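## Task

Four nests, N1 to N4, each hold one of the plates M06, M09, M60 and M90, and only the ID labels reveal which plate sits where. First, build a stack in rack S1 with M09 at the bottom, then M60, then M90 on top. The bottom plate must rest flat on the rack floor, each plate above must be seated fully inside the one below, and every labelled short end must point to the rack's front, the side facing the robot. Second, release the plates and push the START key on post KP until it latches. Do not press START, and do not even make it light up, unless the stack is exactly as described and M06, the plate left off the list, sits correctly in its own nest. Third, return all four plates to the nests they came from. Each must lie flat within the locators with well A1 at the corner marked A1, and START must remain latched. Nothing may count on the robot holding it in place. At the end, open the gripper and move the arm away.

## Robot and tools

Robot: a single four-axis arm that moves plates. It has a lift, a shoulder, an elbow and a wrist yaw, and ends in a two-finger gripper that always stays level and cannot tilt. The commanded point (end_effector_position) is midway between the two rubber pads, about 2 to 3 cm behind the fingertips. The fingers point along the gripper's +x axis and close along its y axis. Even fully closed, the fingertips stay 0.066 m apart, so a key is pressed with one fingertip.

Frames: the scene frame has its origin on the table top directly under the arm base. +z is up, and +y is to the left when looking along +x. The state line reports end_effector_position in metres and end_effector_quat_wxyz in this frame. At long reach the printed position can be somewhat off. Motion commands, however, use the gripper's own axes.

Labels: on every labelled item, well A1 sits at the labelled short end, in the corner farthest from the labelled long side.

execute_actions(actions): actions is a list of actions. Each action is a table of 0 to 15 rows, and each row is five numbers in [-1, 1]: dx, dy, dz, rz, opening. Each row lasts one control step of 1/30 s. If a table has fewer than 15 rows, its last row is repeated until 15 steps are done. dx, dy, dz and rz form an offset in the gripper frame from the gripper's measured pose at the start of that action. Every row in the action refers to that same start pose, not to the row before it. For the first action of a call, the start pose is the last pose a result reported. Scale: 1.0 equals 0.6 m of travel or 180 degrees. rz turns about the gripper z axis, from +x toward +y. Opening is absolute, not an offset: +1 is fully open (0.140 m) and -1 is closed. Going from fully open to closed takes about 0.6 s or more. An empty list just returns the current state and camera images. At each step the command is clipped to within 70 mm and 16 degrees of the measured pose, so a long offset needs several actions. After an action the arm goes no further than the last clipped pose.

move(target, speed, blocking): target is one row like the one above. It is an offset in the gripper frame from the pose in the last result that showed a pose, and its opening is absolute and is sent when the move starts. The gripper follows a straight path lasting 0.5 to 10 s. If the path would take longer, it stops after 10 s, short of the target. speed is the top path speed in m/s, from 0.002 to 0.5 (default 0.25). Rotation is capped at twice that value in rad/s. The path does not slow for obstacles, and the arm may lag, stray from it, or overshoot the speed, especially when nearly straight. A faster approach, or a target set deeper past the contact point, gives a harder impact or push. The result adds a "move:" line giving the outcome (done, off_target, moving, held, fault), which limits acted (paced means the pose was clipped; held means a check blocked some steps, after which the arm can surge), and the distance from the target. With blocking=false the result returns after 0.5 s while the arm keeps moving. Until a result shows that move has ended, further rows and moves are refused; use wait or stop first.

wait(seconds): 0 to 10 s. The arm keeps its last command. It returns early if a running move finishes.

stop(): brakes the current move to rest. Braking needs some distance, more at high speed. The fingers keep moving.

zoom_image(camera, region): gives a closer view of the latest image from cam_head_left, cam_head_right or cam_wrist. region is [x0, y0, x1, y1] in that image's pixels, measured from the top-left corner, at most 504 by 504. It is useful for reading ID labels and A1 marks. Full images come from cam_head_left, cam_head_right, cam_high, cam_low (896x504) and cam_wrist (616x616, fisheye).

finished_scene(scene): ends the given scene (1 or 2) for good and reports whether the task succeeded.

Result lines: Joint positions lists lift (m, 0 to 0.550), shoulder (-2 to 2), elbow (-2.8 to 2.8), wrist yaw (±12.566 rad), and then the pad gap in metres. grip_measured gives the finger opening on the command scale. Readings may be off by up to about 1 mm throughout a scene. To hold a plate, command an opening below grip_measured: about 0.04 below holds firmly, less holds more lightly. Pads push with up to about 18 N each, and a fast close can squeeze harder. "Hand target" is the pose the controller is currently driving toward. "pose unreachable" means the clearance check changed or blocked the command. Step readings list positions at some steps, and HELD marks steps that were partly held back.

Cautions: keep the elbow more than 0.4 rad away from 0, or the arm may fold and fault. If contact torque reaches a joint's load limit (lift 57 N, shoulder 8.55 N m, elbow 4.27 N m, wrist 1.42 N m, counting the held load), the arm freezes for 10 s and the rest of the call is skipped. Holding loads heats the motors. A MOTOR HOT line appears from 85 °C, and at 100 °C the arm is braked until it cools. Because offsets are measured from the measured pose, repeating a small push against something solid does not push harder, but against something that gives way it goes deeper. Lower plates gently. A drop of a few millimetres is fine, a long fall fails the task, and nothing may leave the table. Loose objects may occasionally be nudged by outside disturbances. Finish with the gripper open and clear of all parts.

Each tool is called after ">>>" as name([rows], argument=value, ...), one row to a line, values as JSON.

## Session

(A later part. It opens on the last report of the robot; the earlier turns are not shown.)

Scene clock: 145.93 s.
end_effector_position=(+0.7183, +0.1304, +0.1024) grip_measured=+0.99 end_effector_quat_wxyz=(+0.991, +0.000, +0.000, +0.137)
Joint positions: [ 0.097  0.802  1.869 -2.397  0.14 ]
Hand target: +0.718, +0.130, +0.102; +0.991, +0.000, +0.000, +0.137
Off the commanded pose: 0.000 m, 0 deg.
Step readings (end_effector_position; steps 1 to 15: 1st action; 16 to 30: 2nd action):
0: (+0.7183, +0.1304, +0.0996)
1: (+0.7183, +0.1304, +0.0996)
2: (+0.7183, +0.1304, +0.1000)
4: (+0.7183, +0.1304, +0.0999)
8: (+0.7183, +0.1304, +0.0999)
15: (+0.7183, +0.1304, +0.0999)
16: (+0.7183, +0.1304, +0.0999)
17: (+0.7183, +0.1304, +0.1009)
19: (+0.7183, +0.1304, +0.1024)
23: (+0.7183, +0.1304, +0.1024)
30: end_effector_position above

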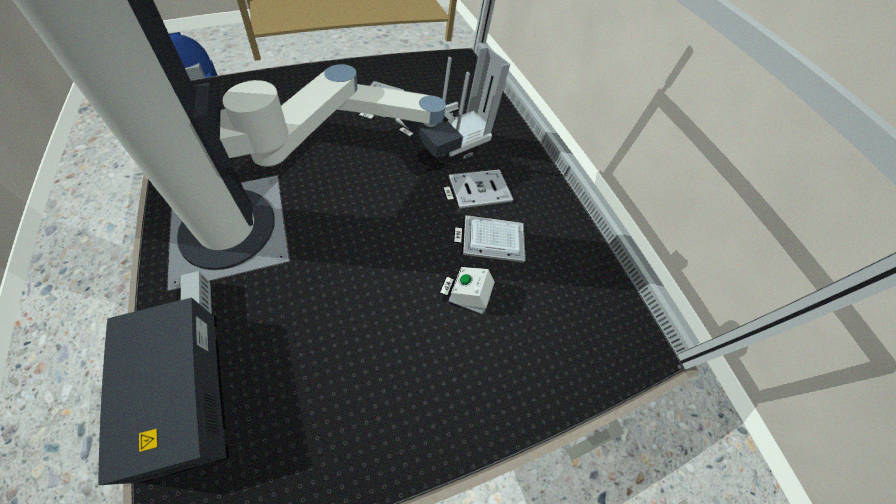

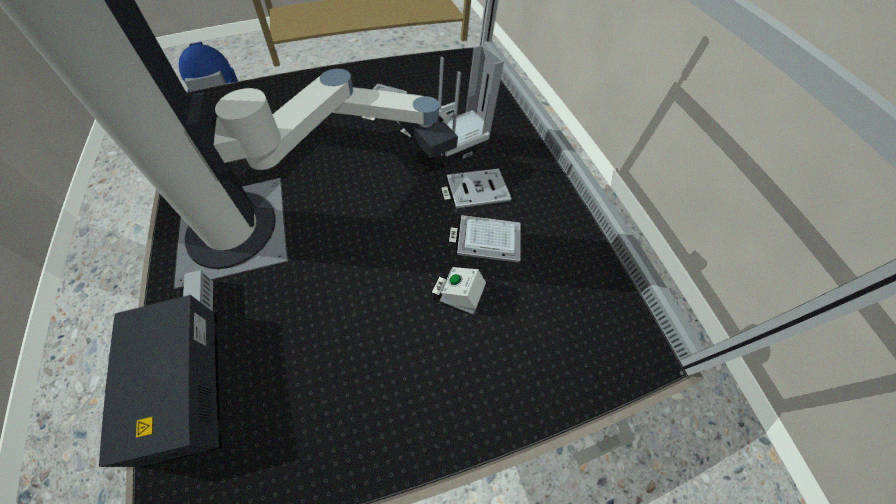

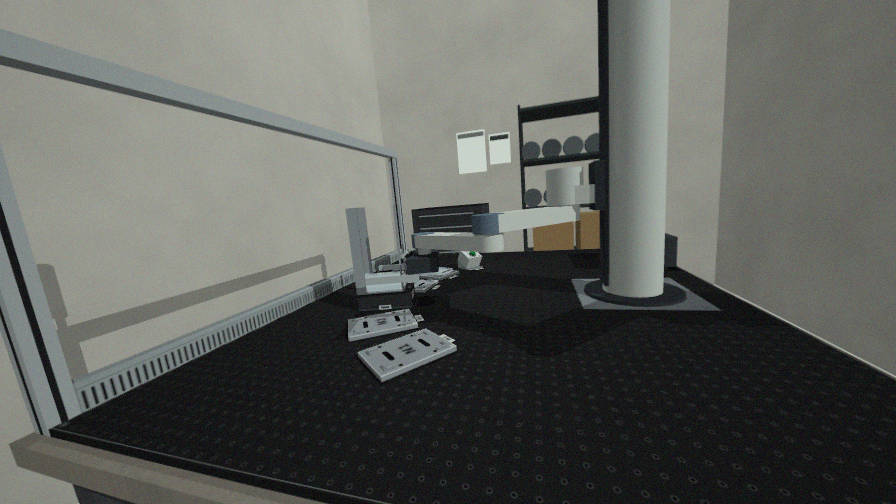

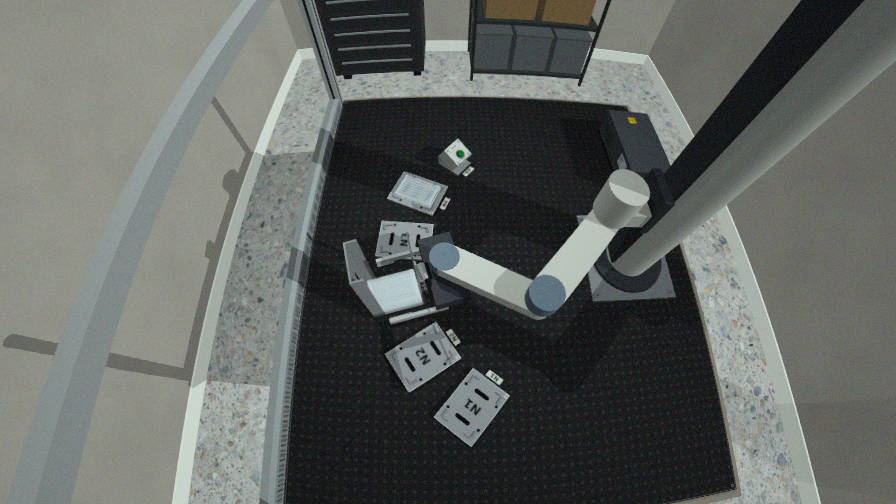

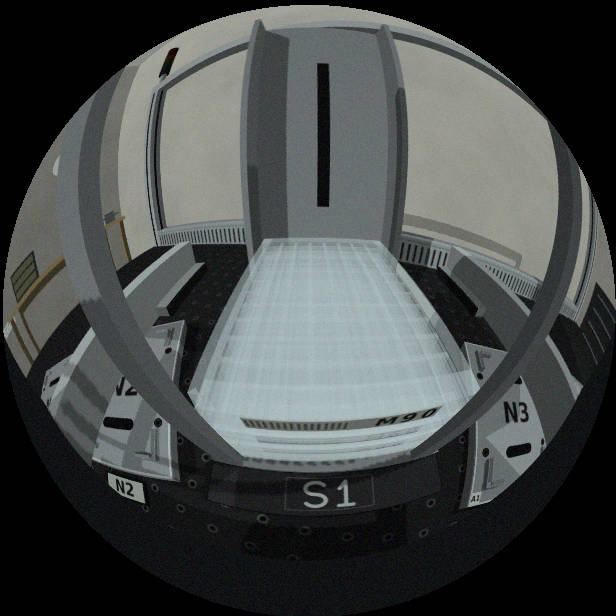

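>>> move(target=[0.0777,-0.035,0.006,0,-1], speed=0.1)

Scene clock: 164.87 s.
end_effector_position=(+0.4939, -0.3651, +0.0999) grip_measured=-1.00 end_effector_quat_wxyz=(+0.939, +0.000, +0.000, -0.343)
Joint positions: [ 0.095 -0.157  1.455 -1.998  0.066]
Hand target: +0.494, -0.365, +0.100; +0.939, +0.000, +0.000, -0.343
Off the commanded pose: 0.000 m, 0 deg.
move: done

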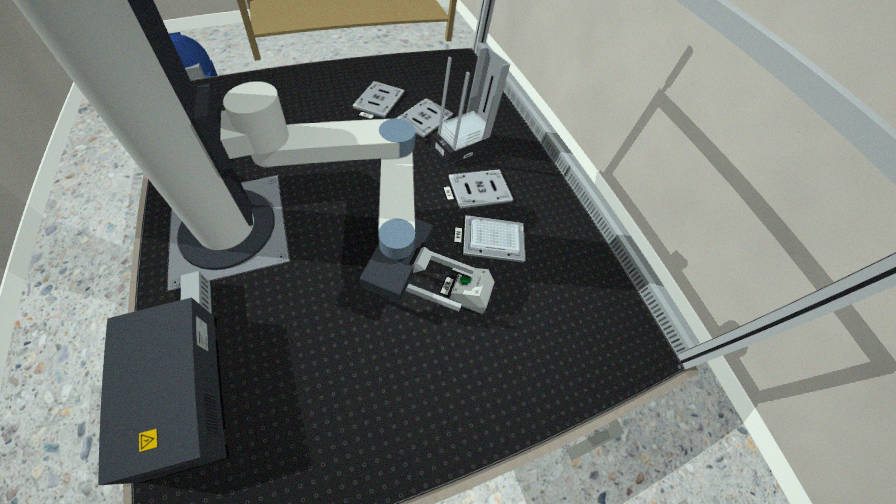

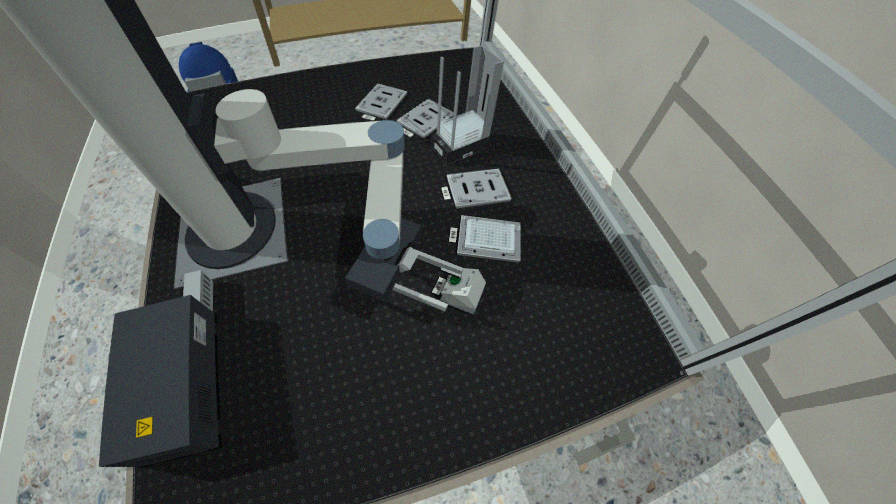

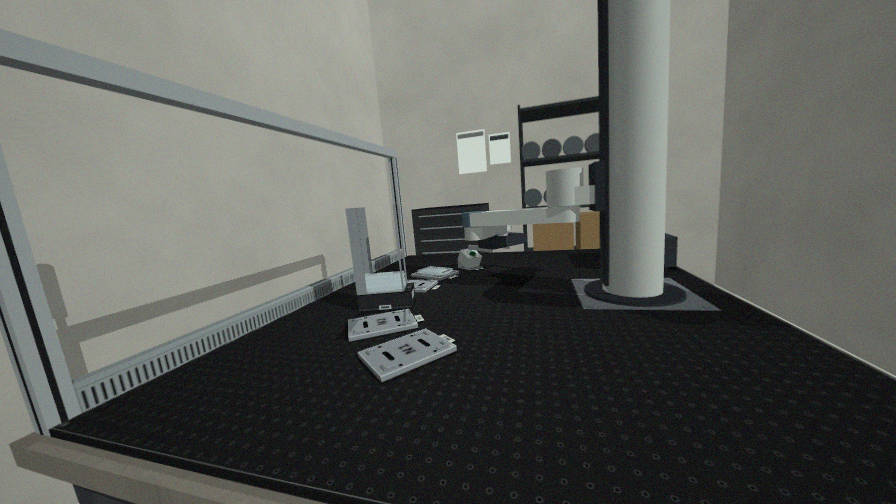

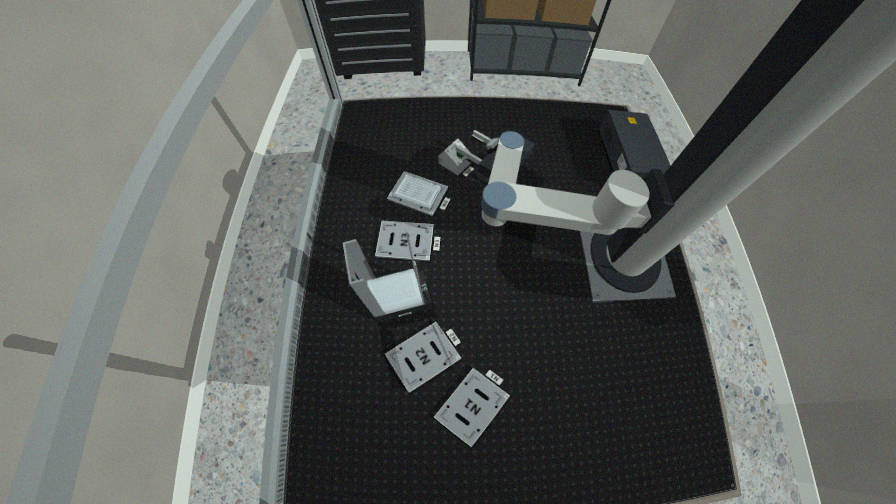

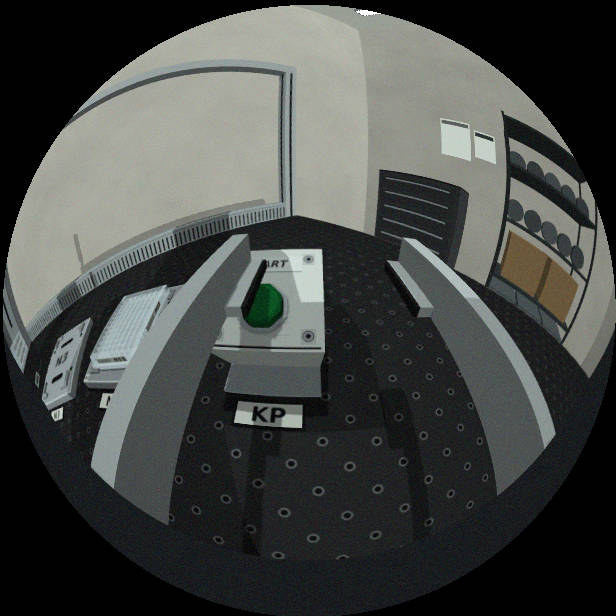

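>>> move(target=[0,0,-0.02,0,-1], speed=0.04)

Scene clock: 166.30 s.
end_effector_position=(+0.4941, -0.3651, +0.0881) grip_measured=-1.00 end_effector_quat_wxyz=(+0.939, +0.000, +0.000, -0.343)
Joint positions: [ 0.083 -0.157  1.455 -1.999  0.066]
Hand target: +0.494, -0.365, +0.088; +0.939, +0.000, +0.000, -0.343
Off the commanded pose: 0.000 m, 0 deg.
move: done

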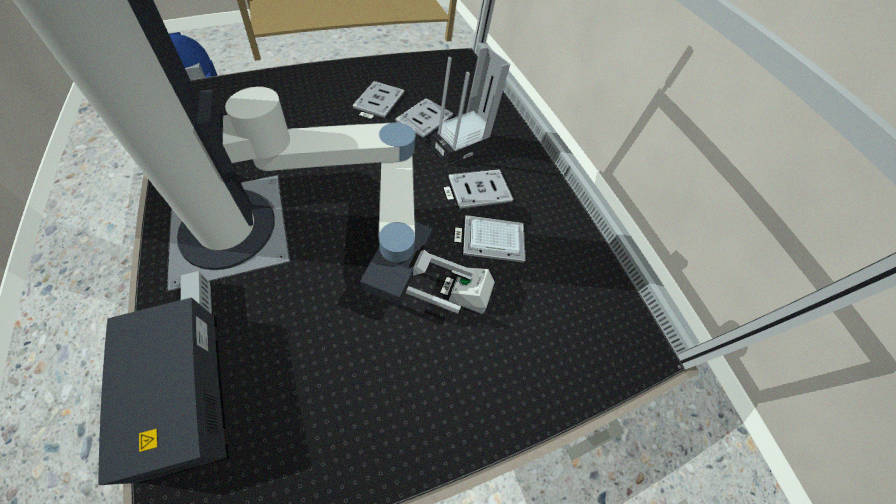

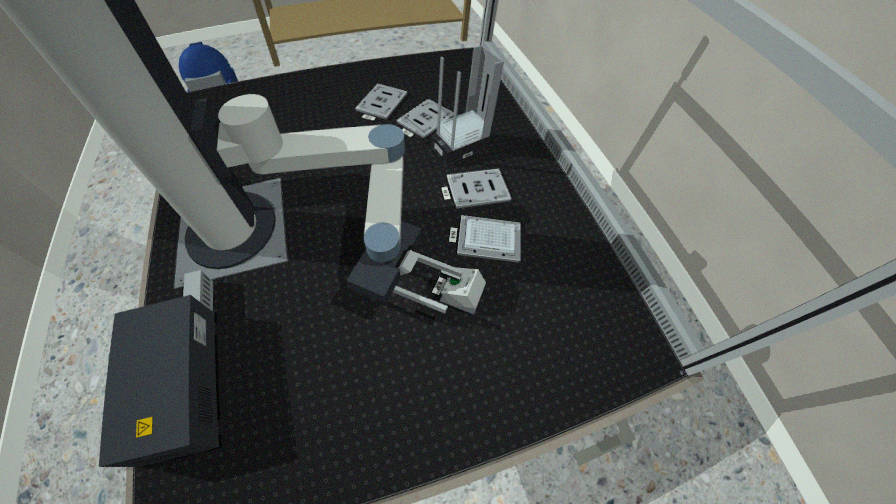

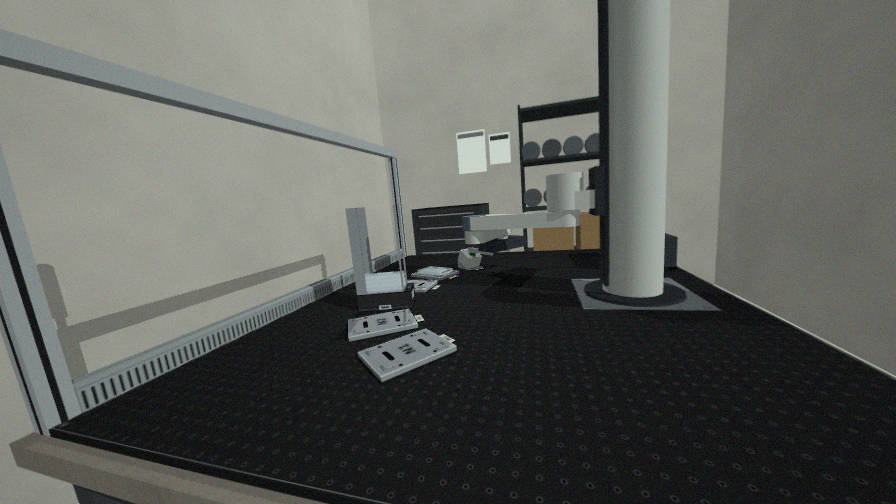

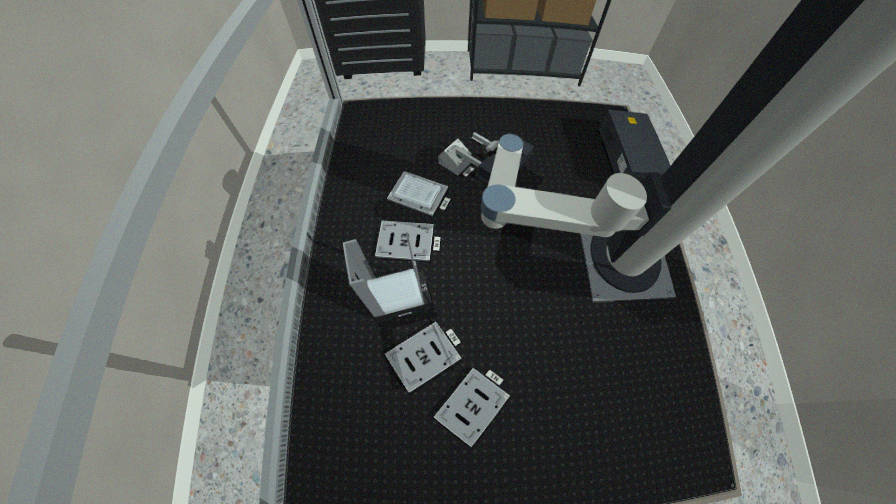

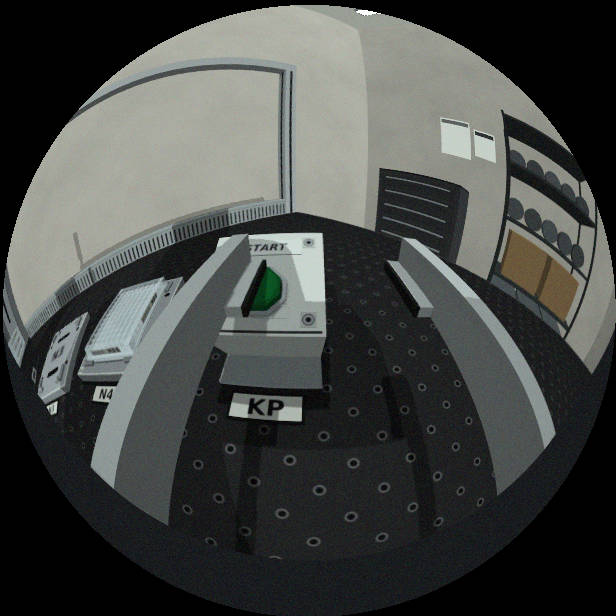

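>>> zoom_image(camera="cam_wrist", region=[200,220,340,360])

>>> zoom_image(camera="cam_high", region=[440,225,520,285])

Region (200, 220, 340, 360) of cam_wrist's 616x616 image, scaled by 3.600, with more detail than that image has.

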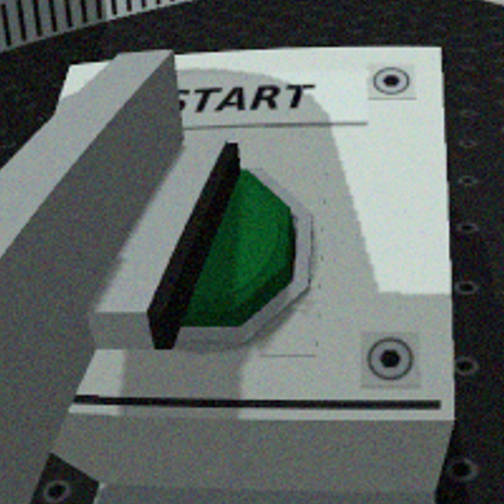

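Region (440, 225, 520, 285) of cam_high's 896x504 image, scaled by 6.300, with more detail than that image has; it fills the top 378 rows of this view, and the rest is white.

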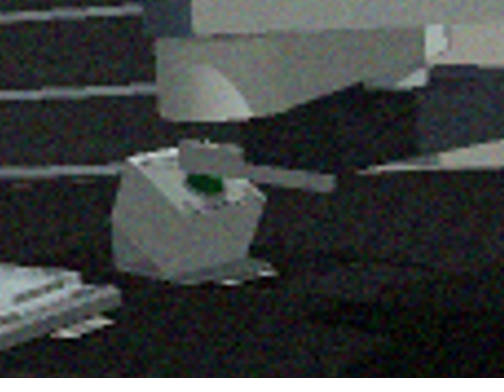

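>>> execute_actions([
  [[0,0,-0.002,0,-1],[0,0,-0.004,0,-1]],
  [[0.0005,0,-0.0017,0,-1]],
  [[0.0005,0,-0.0017,0,-1]],
  [[0.0005,0,-0.0017,0,-1]],
])

Scene clock: 168.97 s.
end_effector_position=(+0.4949, -0.3657, +0.0843) grip_measured=-1.00 end_effector_quat_wxyz=(+0.939, +0.000, +0.000, -0.343)
Joint positions: [ 0.079 -0.158  1.46  -2.003  0.066]
Hand target: +0.495, -0.366, +0.083; +0.939, +0.000, +0.000, -0.344
Off the commanded pose: 0.001 m, 0 deg.
Step readings (end_effector_position; steps 1 to 15: 1st action; 16 to 30: 2nd action; 31 to 45: 3rd action; 46 to 60: 4th action):
0: (+0.4941, -0.3651, +0.0881)
1: (+0.4941, -0.3651, +0.0881)
2: (+0.4942, -0.3652, +0.0874)
4: (+0.4943, -0.3652, +0.0858)
8: (+0.4943, -0.3652, +0.0859)
15: (+0.4943, -0.3652, +0.0859)
16: (+0.4943, -0.3652, +0.0859)
17: (+0.4945, -0.3654, +0.0853)
19: (+0.4946, -0.3655, +0.0850)
23: (+0.4946, -0.3655, +0.0850)
30: (+0.4946, -0.3655, +0.0850)
31: (+0.4946, -0.3655, +0.0850)
32: (+0.4949, -0.3657, +0.0845)
34: (+0.4949, -0.3657, +0.0845)
38: (+0.4949, -0.3657, +0.0845)
45: (+0.4949, -0.3657, +0.0845)
46: (+0.4949, -0.3657, +0.0845)
47: (+0.4949, -0.3657, +0.0843)
49: (+0.4949, -0.3657, +0.0843)
53: (+0.4949, -0.3657, +0.0843)
60: end_effector_position above

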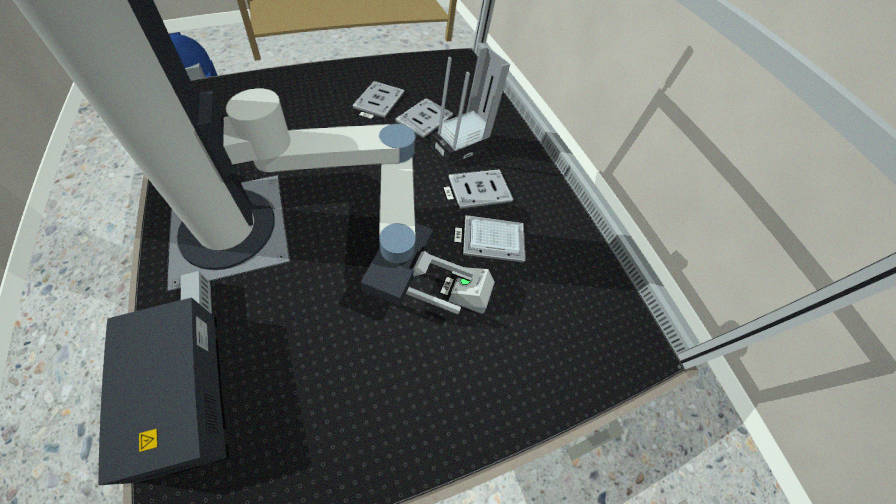

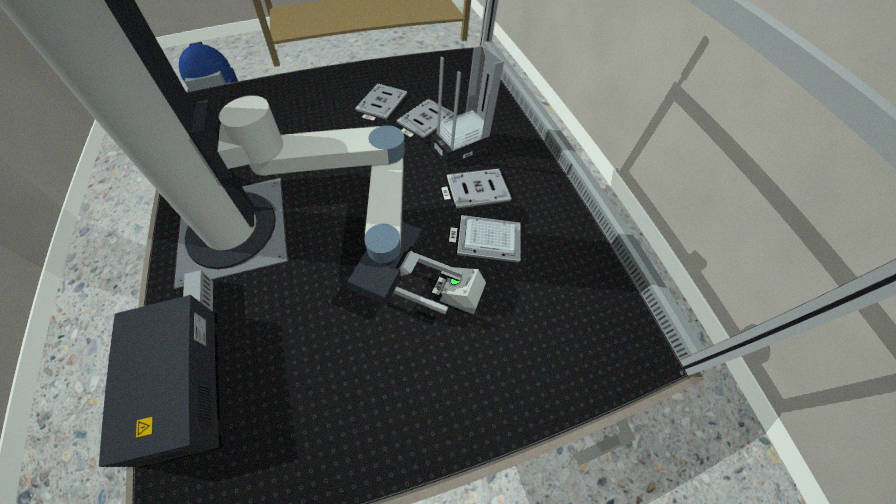

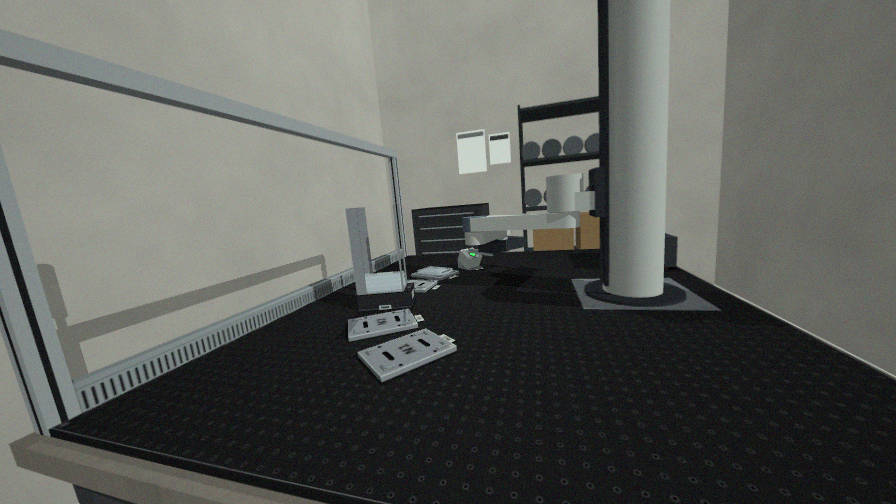

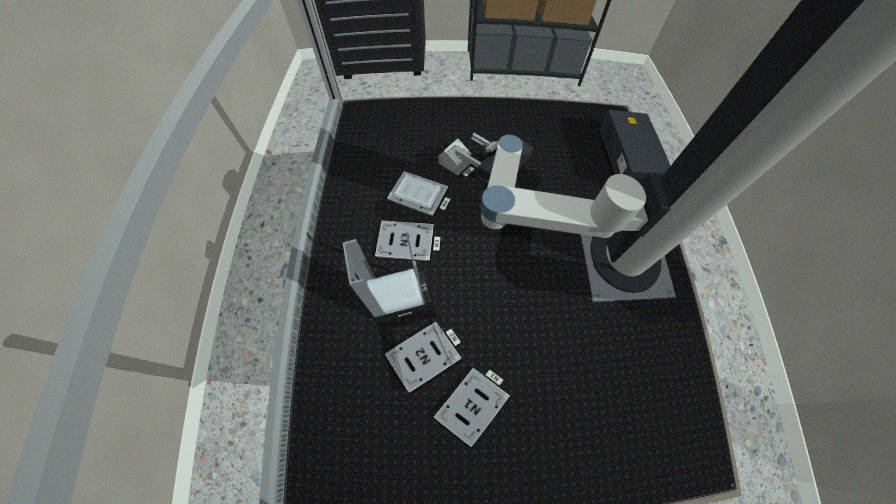

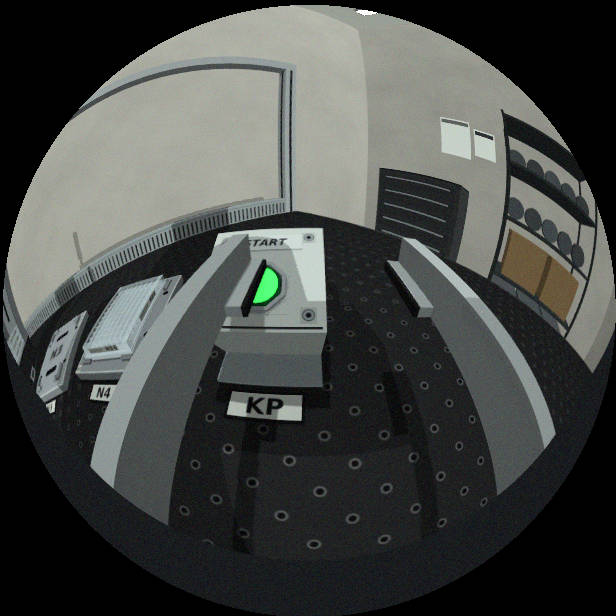

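>>> zoom_image(camera="cam_wrist", region=[200,220,340,360])

Region (200, 220, 340, 360) of cam_wrist's 616x616 image, scaled by 3.600, with more detail than that image has.

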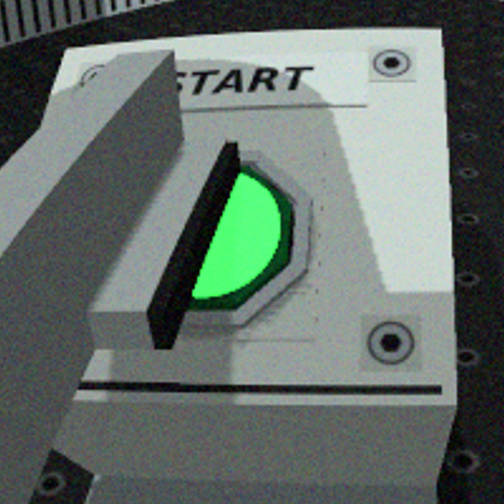

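>>> execute_actions([
  [[0,0,0.002,0,-1],[0,0,0.005,0,-1],[0,0,0.01,0,-1],[0,0,0.015,0,-1],[0,0,0.02,0,-1]],
])

Scene clock: 170.33 s.
end_effector_position=(+0.4948, -0.3657, +0.0964) grip_measured=-1.00 end_effector_quat_wxyz=(+0.939, +0.000, +0.000, -0.343)
Joint positions: [ 0.091 -0.158  1.46  -2.003  0.066]
Hand target: +0.495, -0.366, +0.096; +0.939, +0.000, +0.000, -0.343
Off the commanded pose: 0.000 m, 0 deg.
Step readings (end_effector_position):
0: (+0.4949, -0.3657, +0.0843)
1: (+0.4949, -0.3657, +0.0843)
2: (+0.4949, -0.3657, +0.0850)
4: (+0.4948, -0.3657, +0.0889)
8: (+0.4948, -0.3657, +0.0966)
15: end_effector_position above

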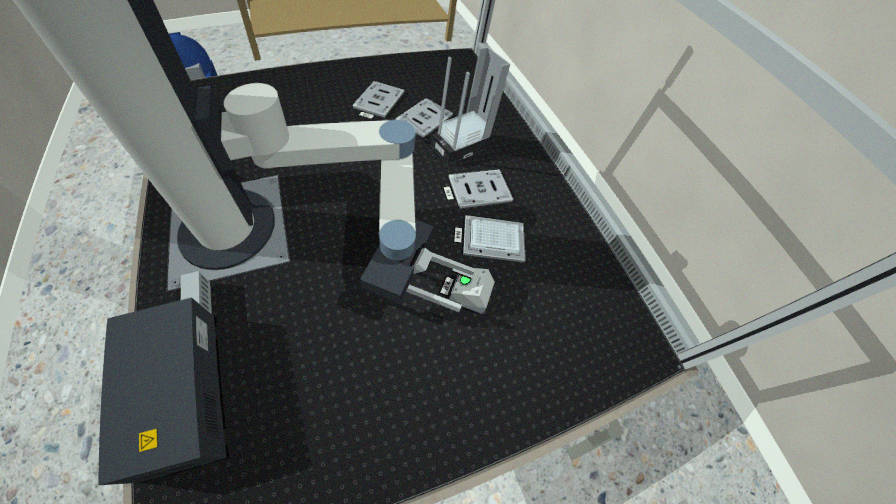

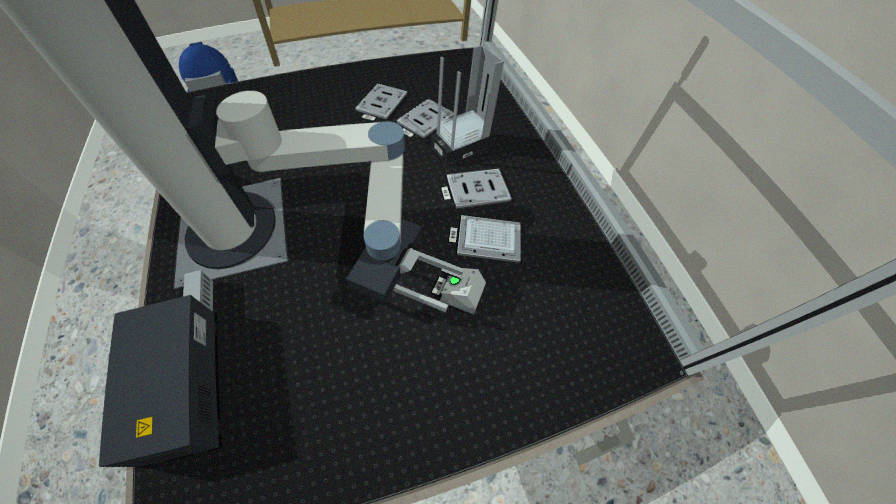

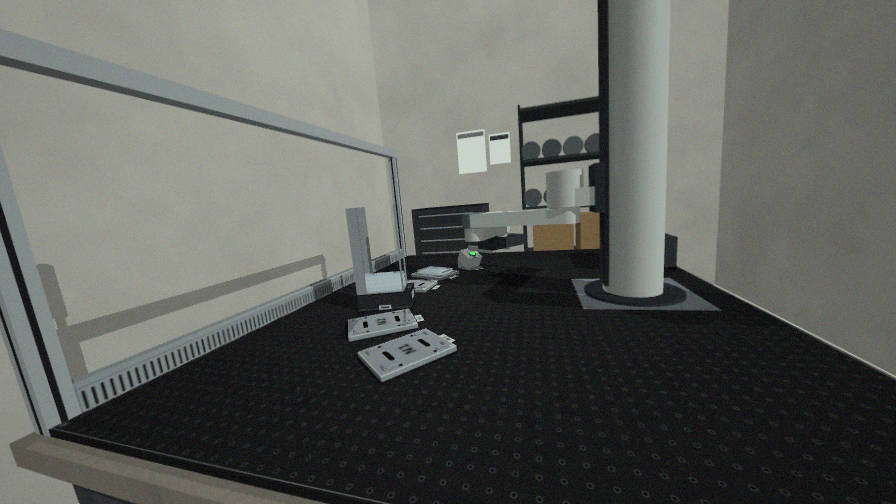

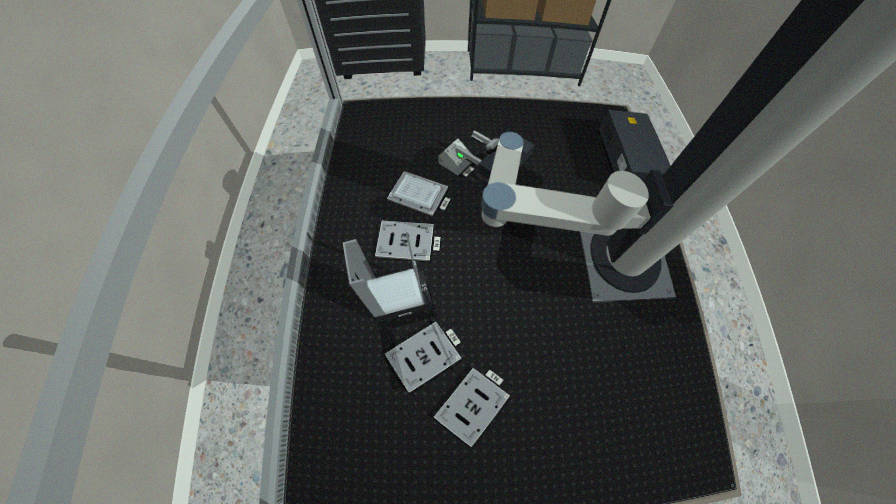

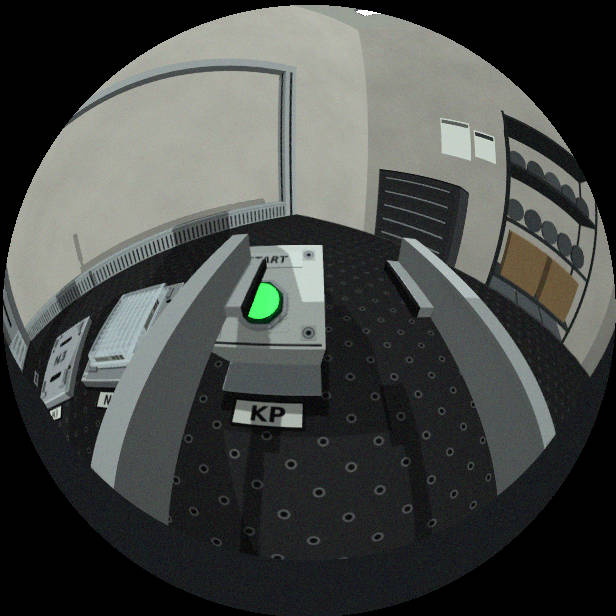

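>>> zoom_image(camera="cam_wrist", region=[200,230,340,370])

Region (200, 230, 340, 370) of cam_wrist's 616x616 image, scaled by 3.600, with more detail than that image has.

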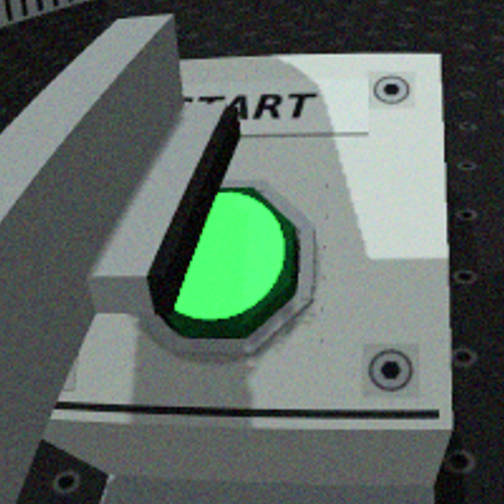

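>>> move(target=[-0.0777,0.035,0,0,1], speed=0.2)

Scene clock: 172.13 s.
end_effector_position=(+0.4727, -0.3196, +0.0964) grip_measured=+0.99 end_effector_quat_wxyz=(+0.939, +0.000, +0.000, -0.343)
Joint positions: [ 0.091 -0.023  1.213 -1.891  0.14 ]
Hand target: +0.473, -0.320, +0.096; +0.939, +0.000, +0.000, -0.343
Off the commanded pose: 0.000 m, 0 deg.
move: done

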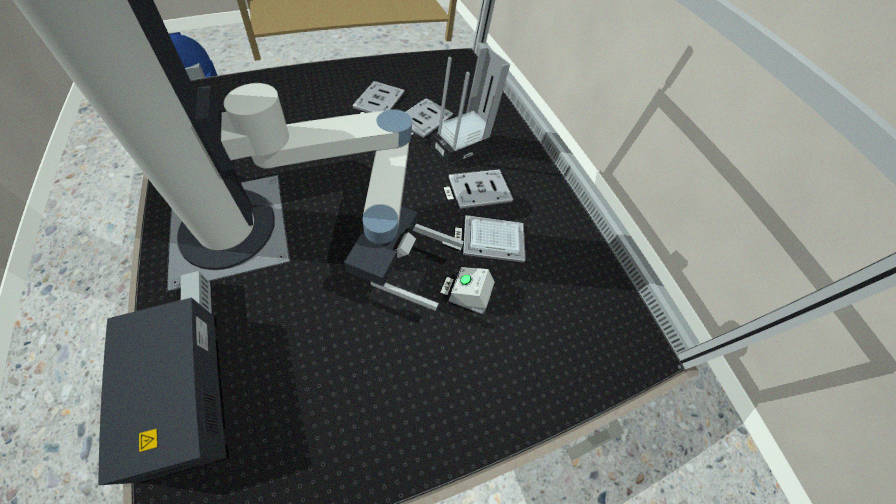

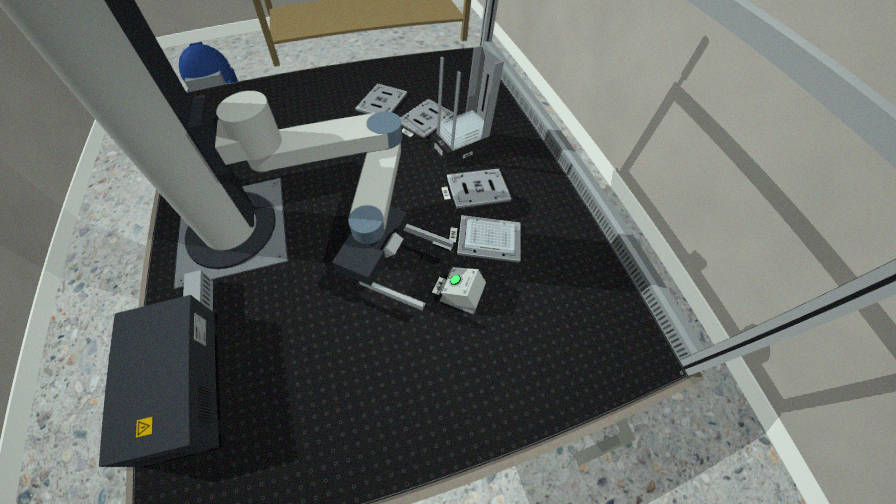

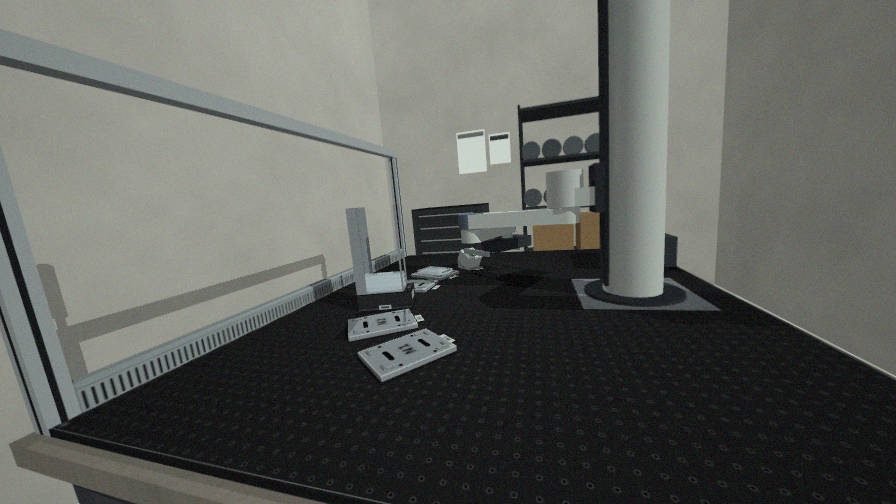

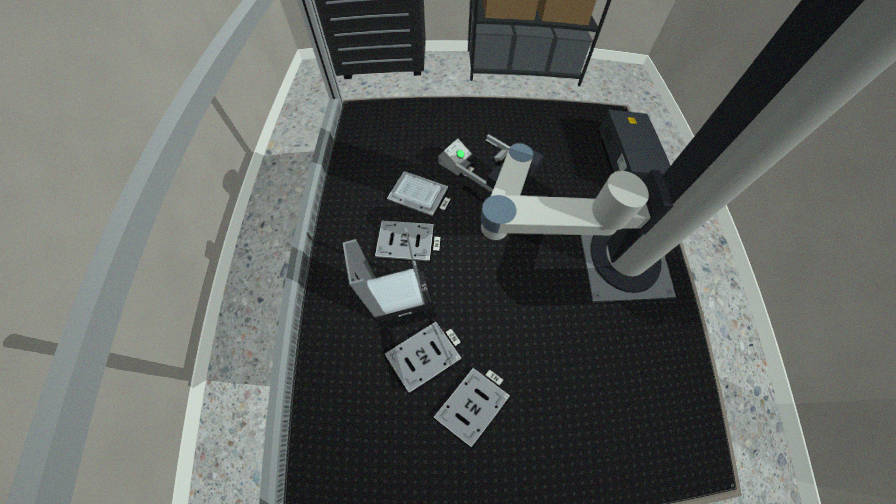

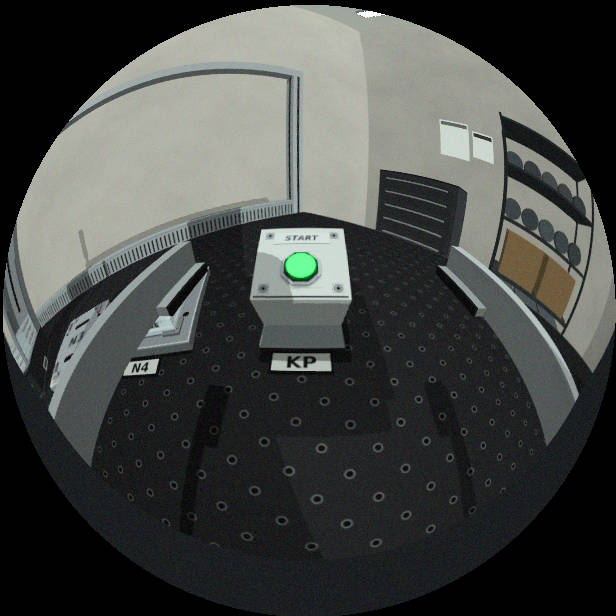

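>>> zoom_image(camera="cam_wrist", region=[230,210,380,380])

Region (230, 210, 380, 380) of cam_wrist's 616x616 image, scaled by 2.965, with more detail than that image has; it fills the left 445 columns of this view, and the rest is white.

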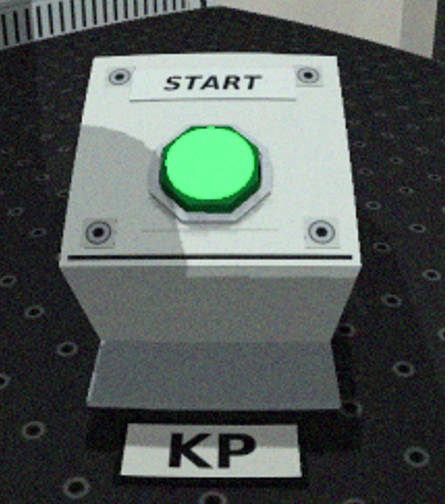

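>>> move(target=[-0.2825,0.6715,0.0053,0.3104,1], speed=0.35)

Scene clock: 174.73 s.
end_effector_position=(+0.6030, +0.0979, +0.0995) grip_measured=+0.99 end_effector_quat_wxyz=(+0.991, +0.000, +0.000, +0.137)
Joint positions: [ 0.095  1.053  1.218 -1.997  0.14 ]
Hand target: +0.603, +0.098, +0.100; +0.991, +0.000, +0.000, +0.137
Off the commanded pose: 0.000 m, 0 deg.
move: done

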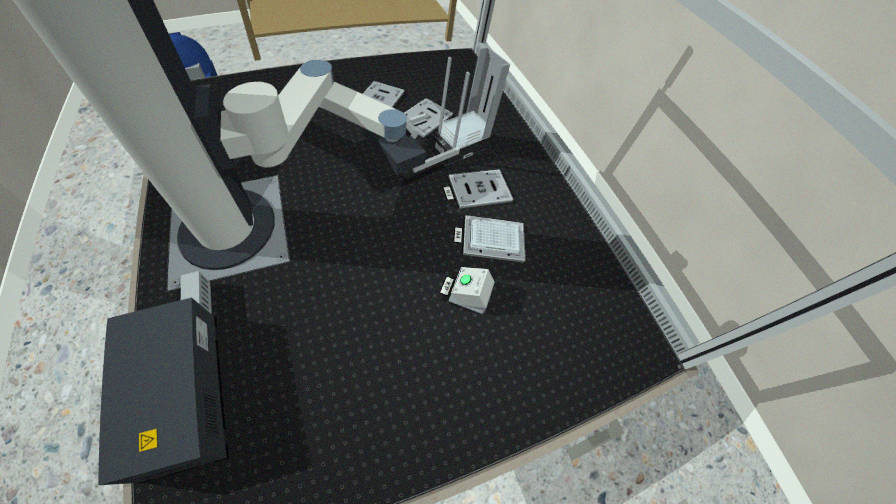

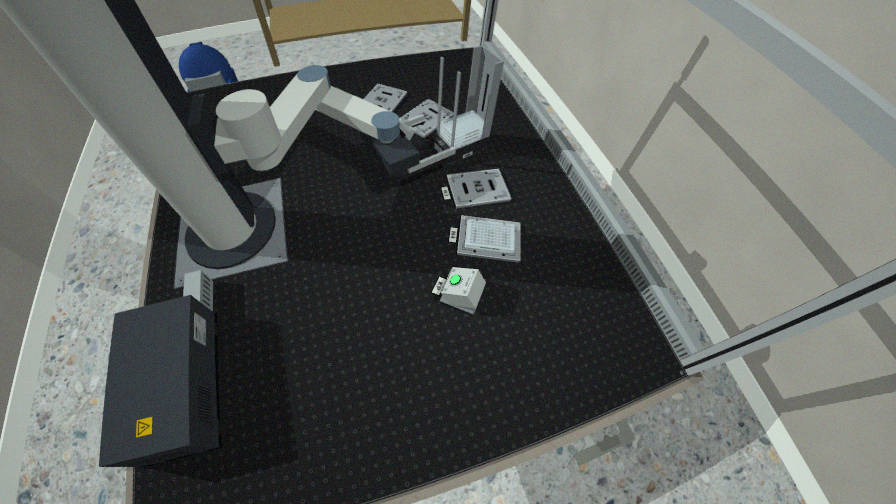

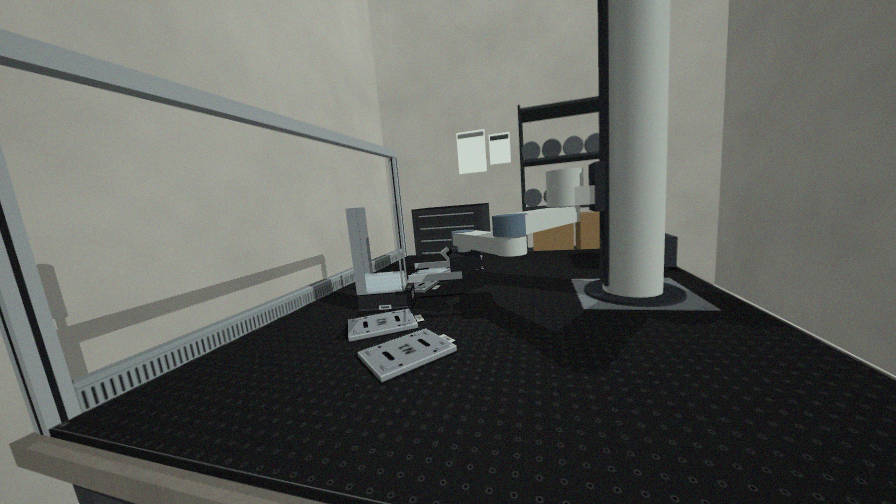

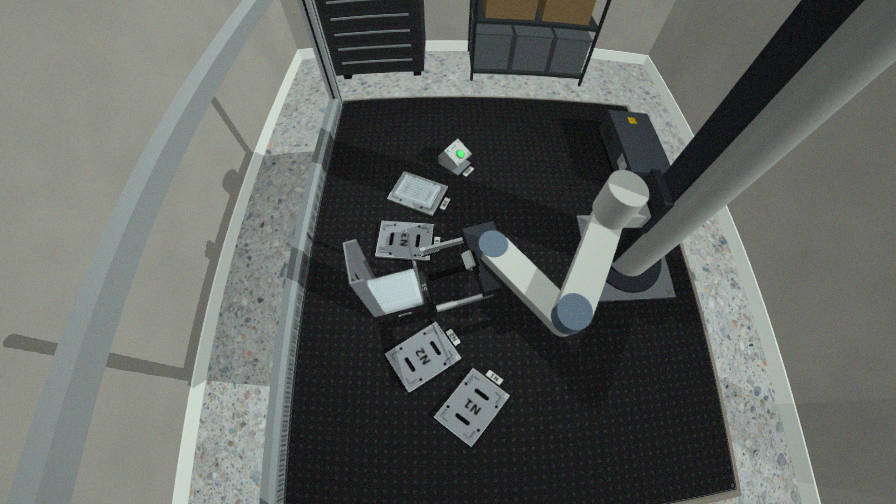

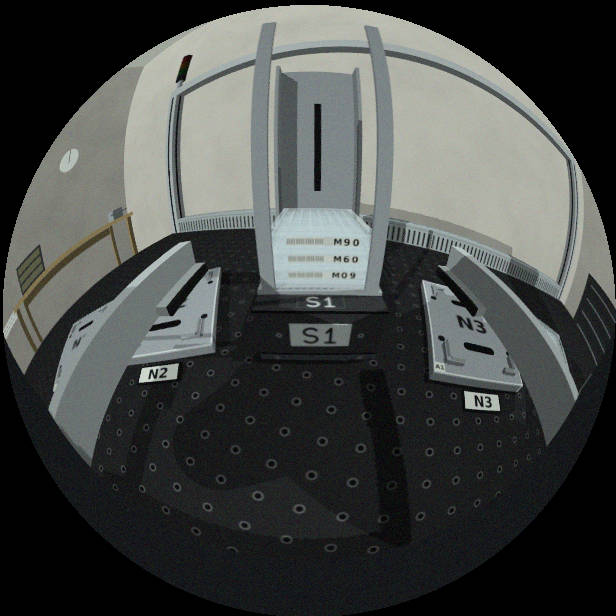

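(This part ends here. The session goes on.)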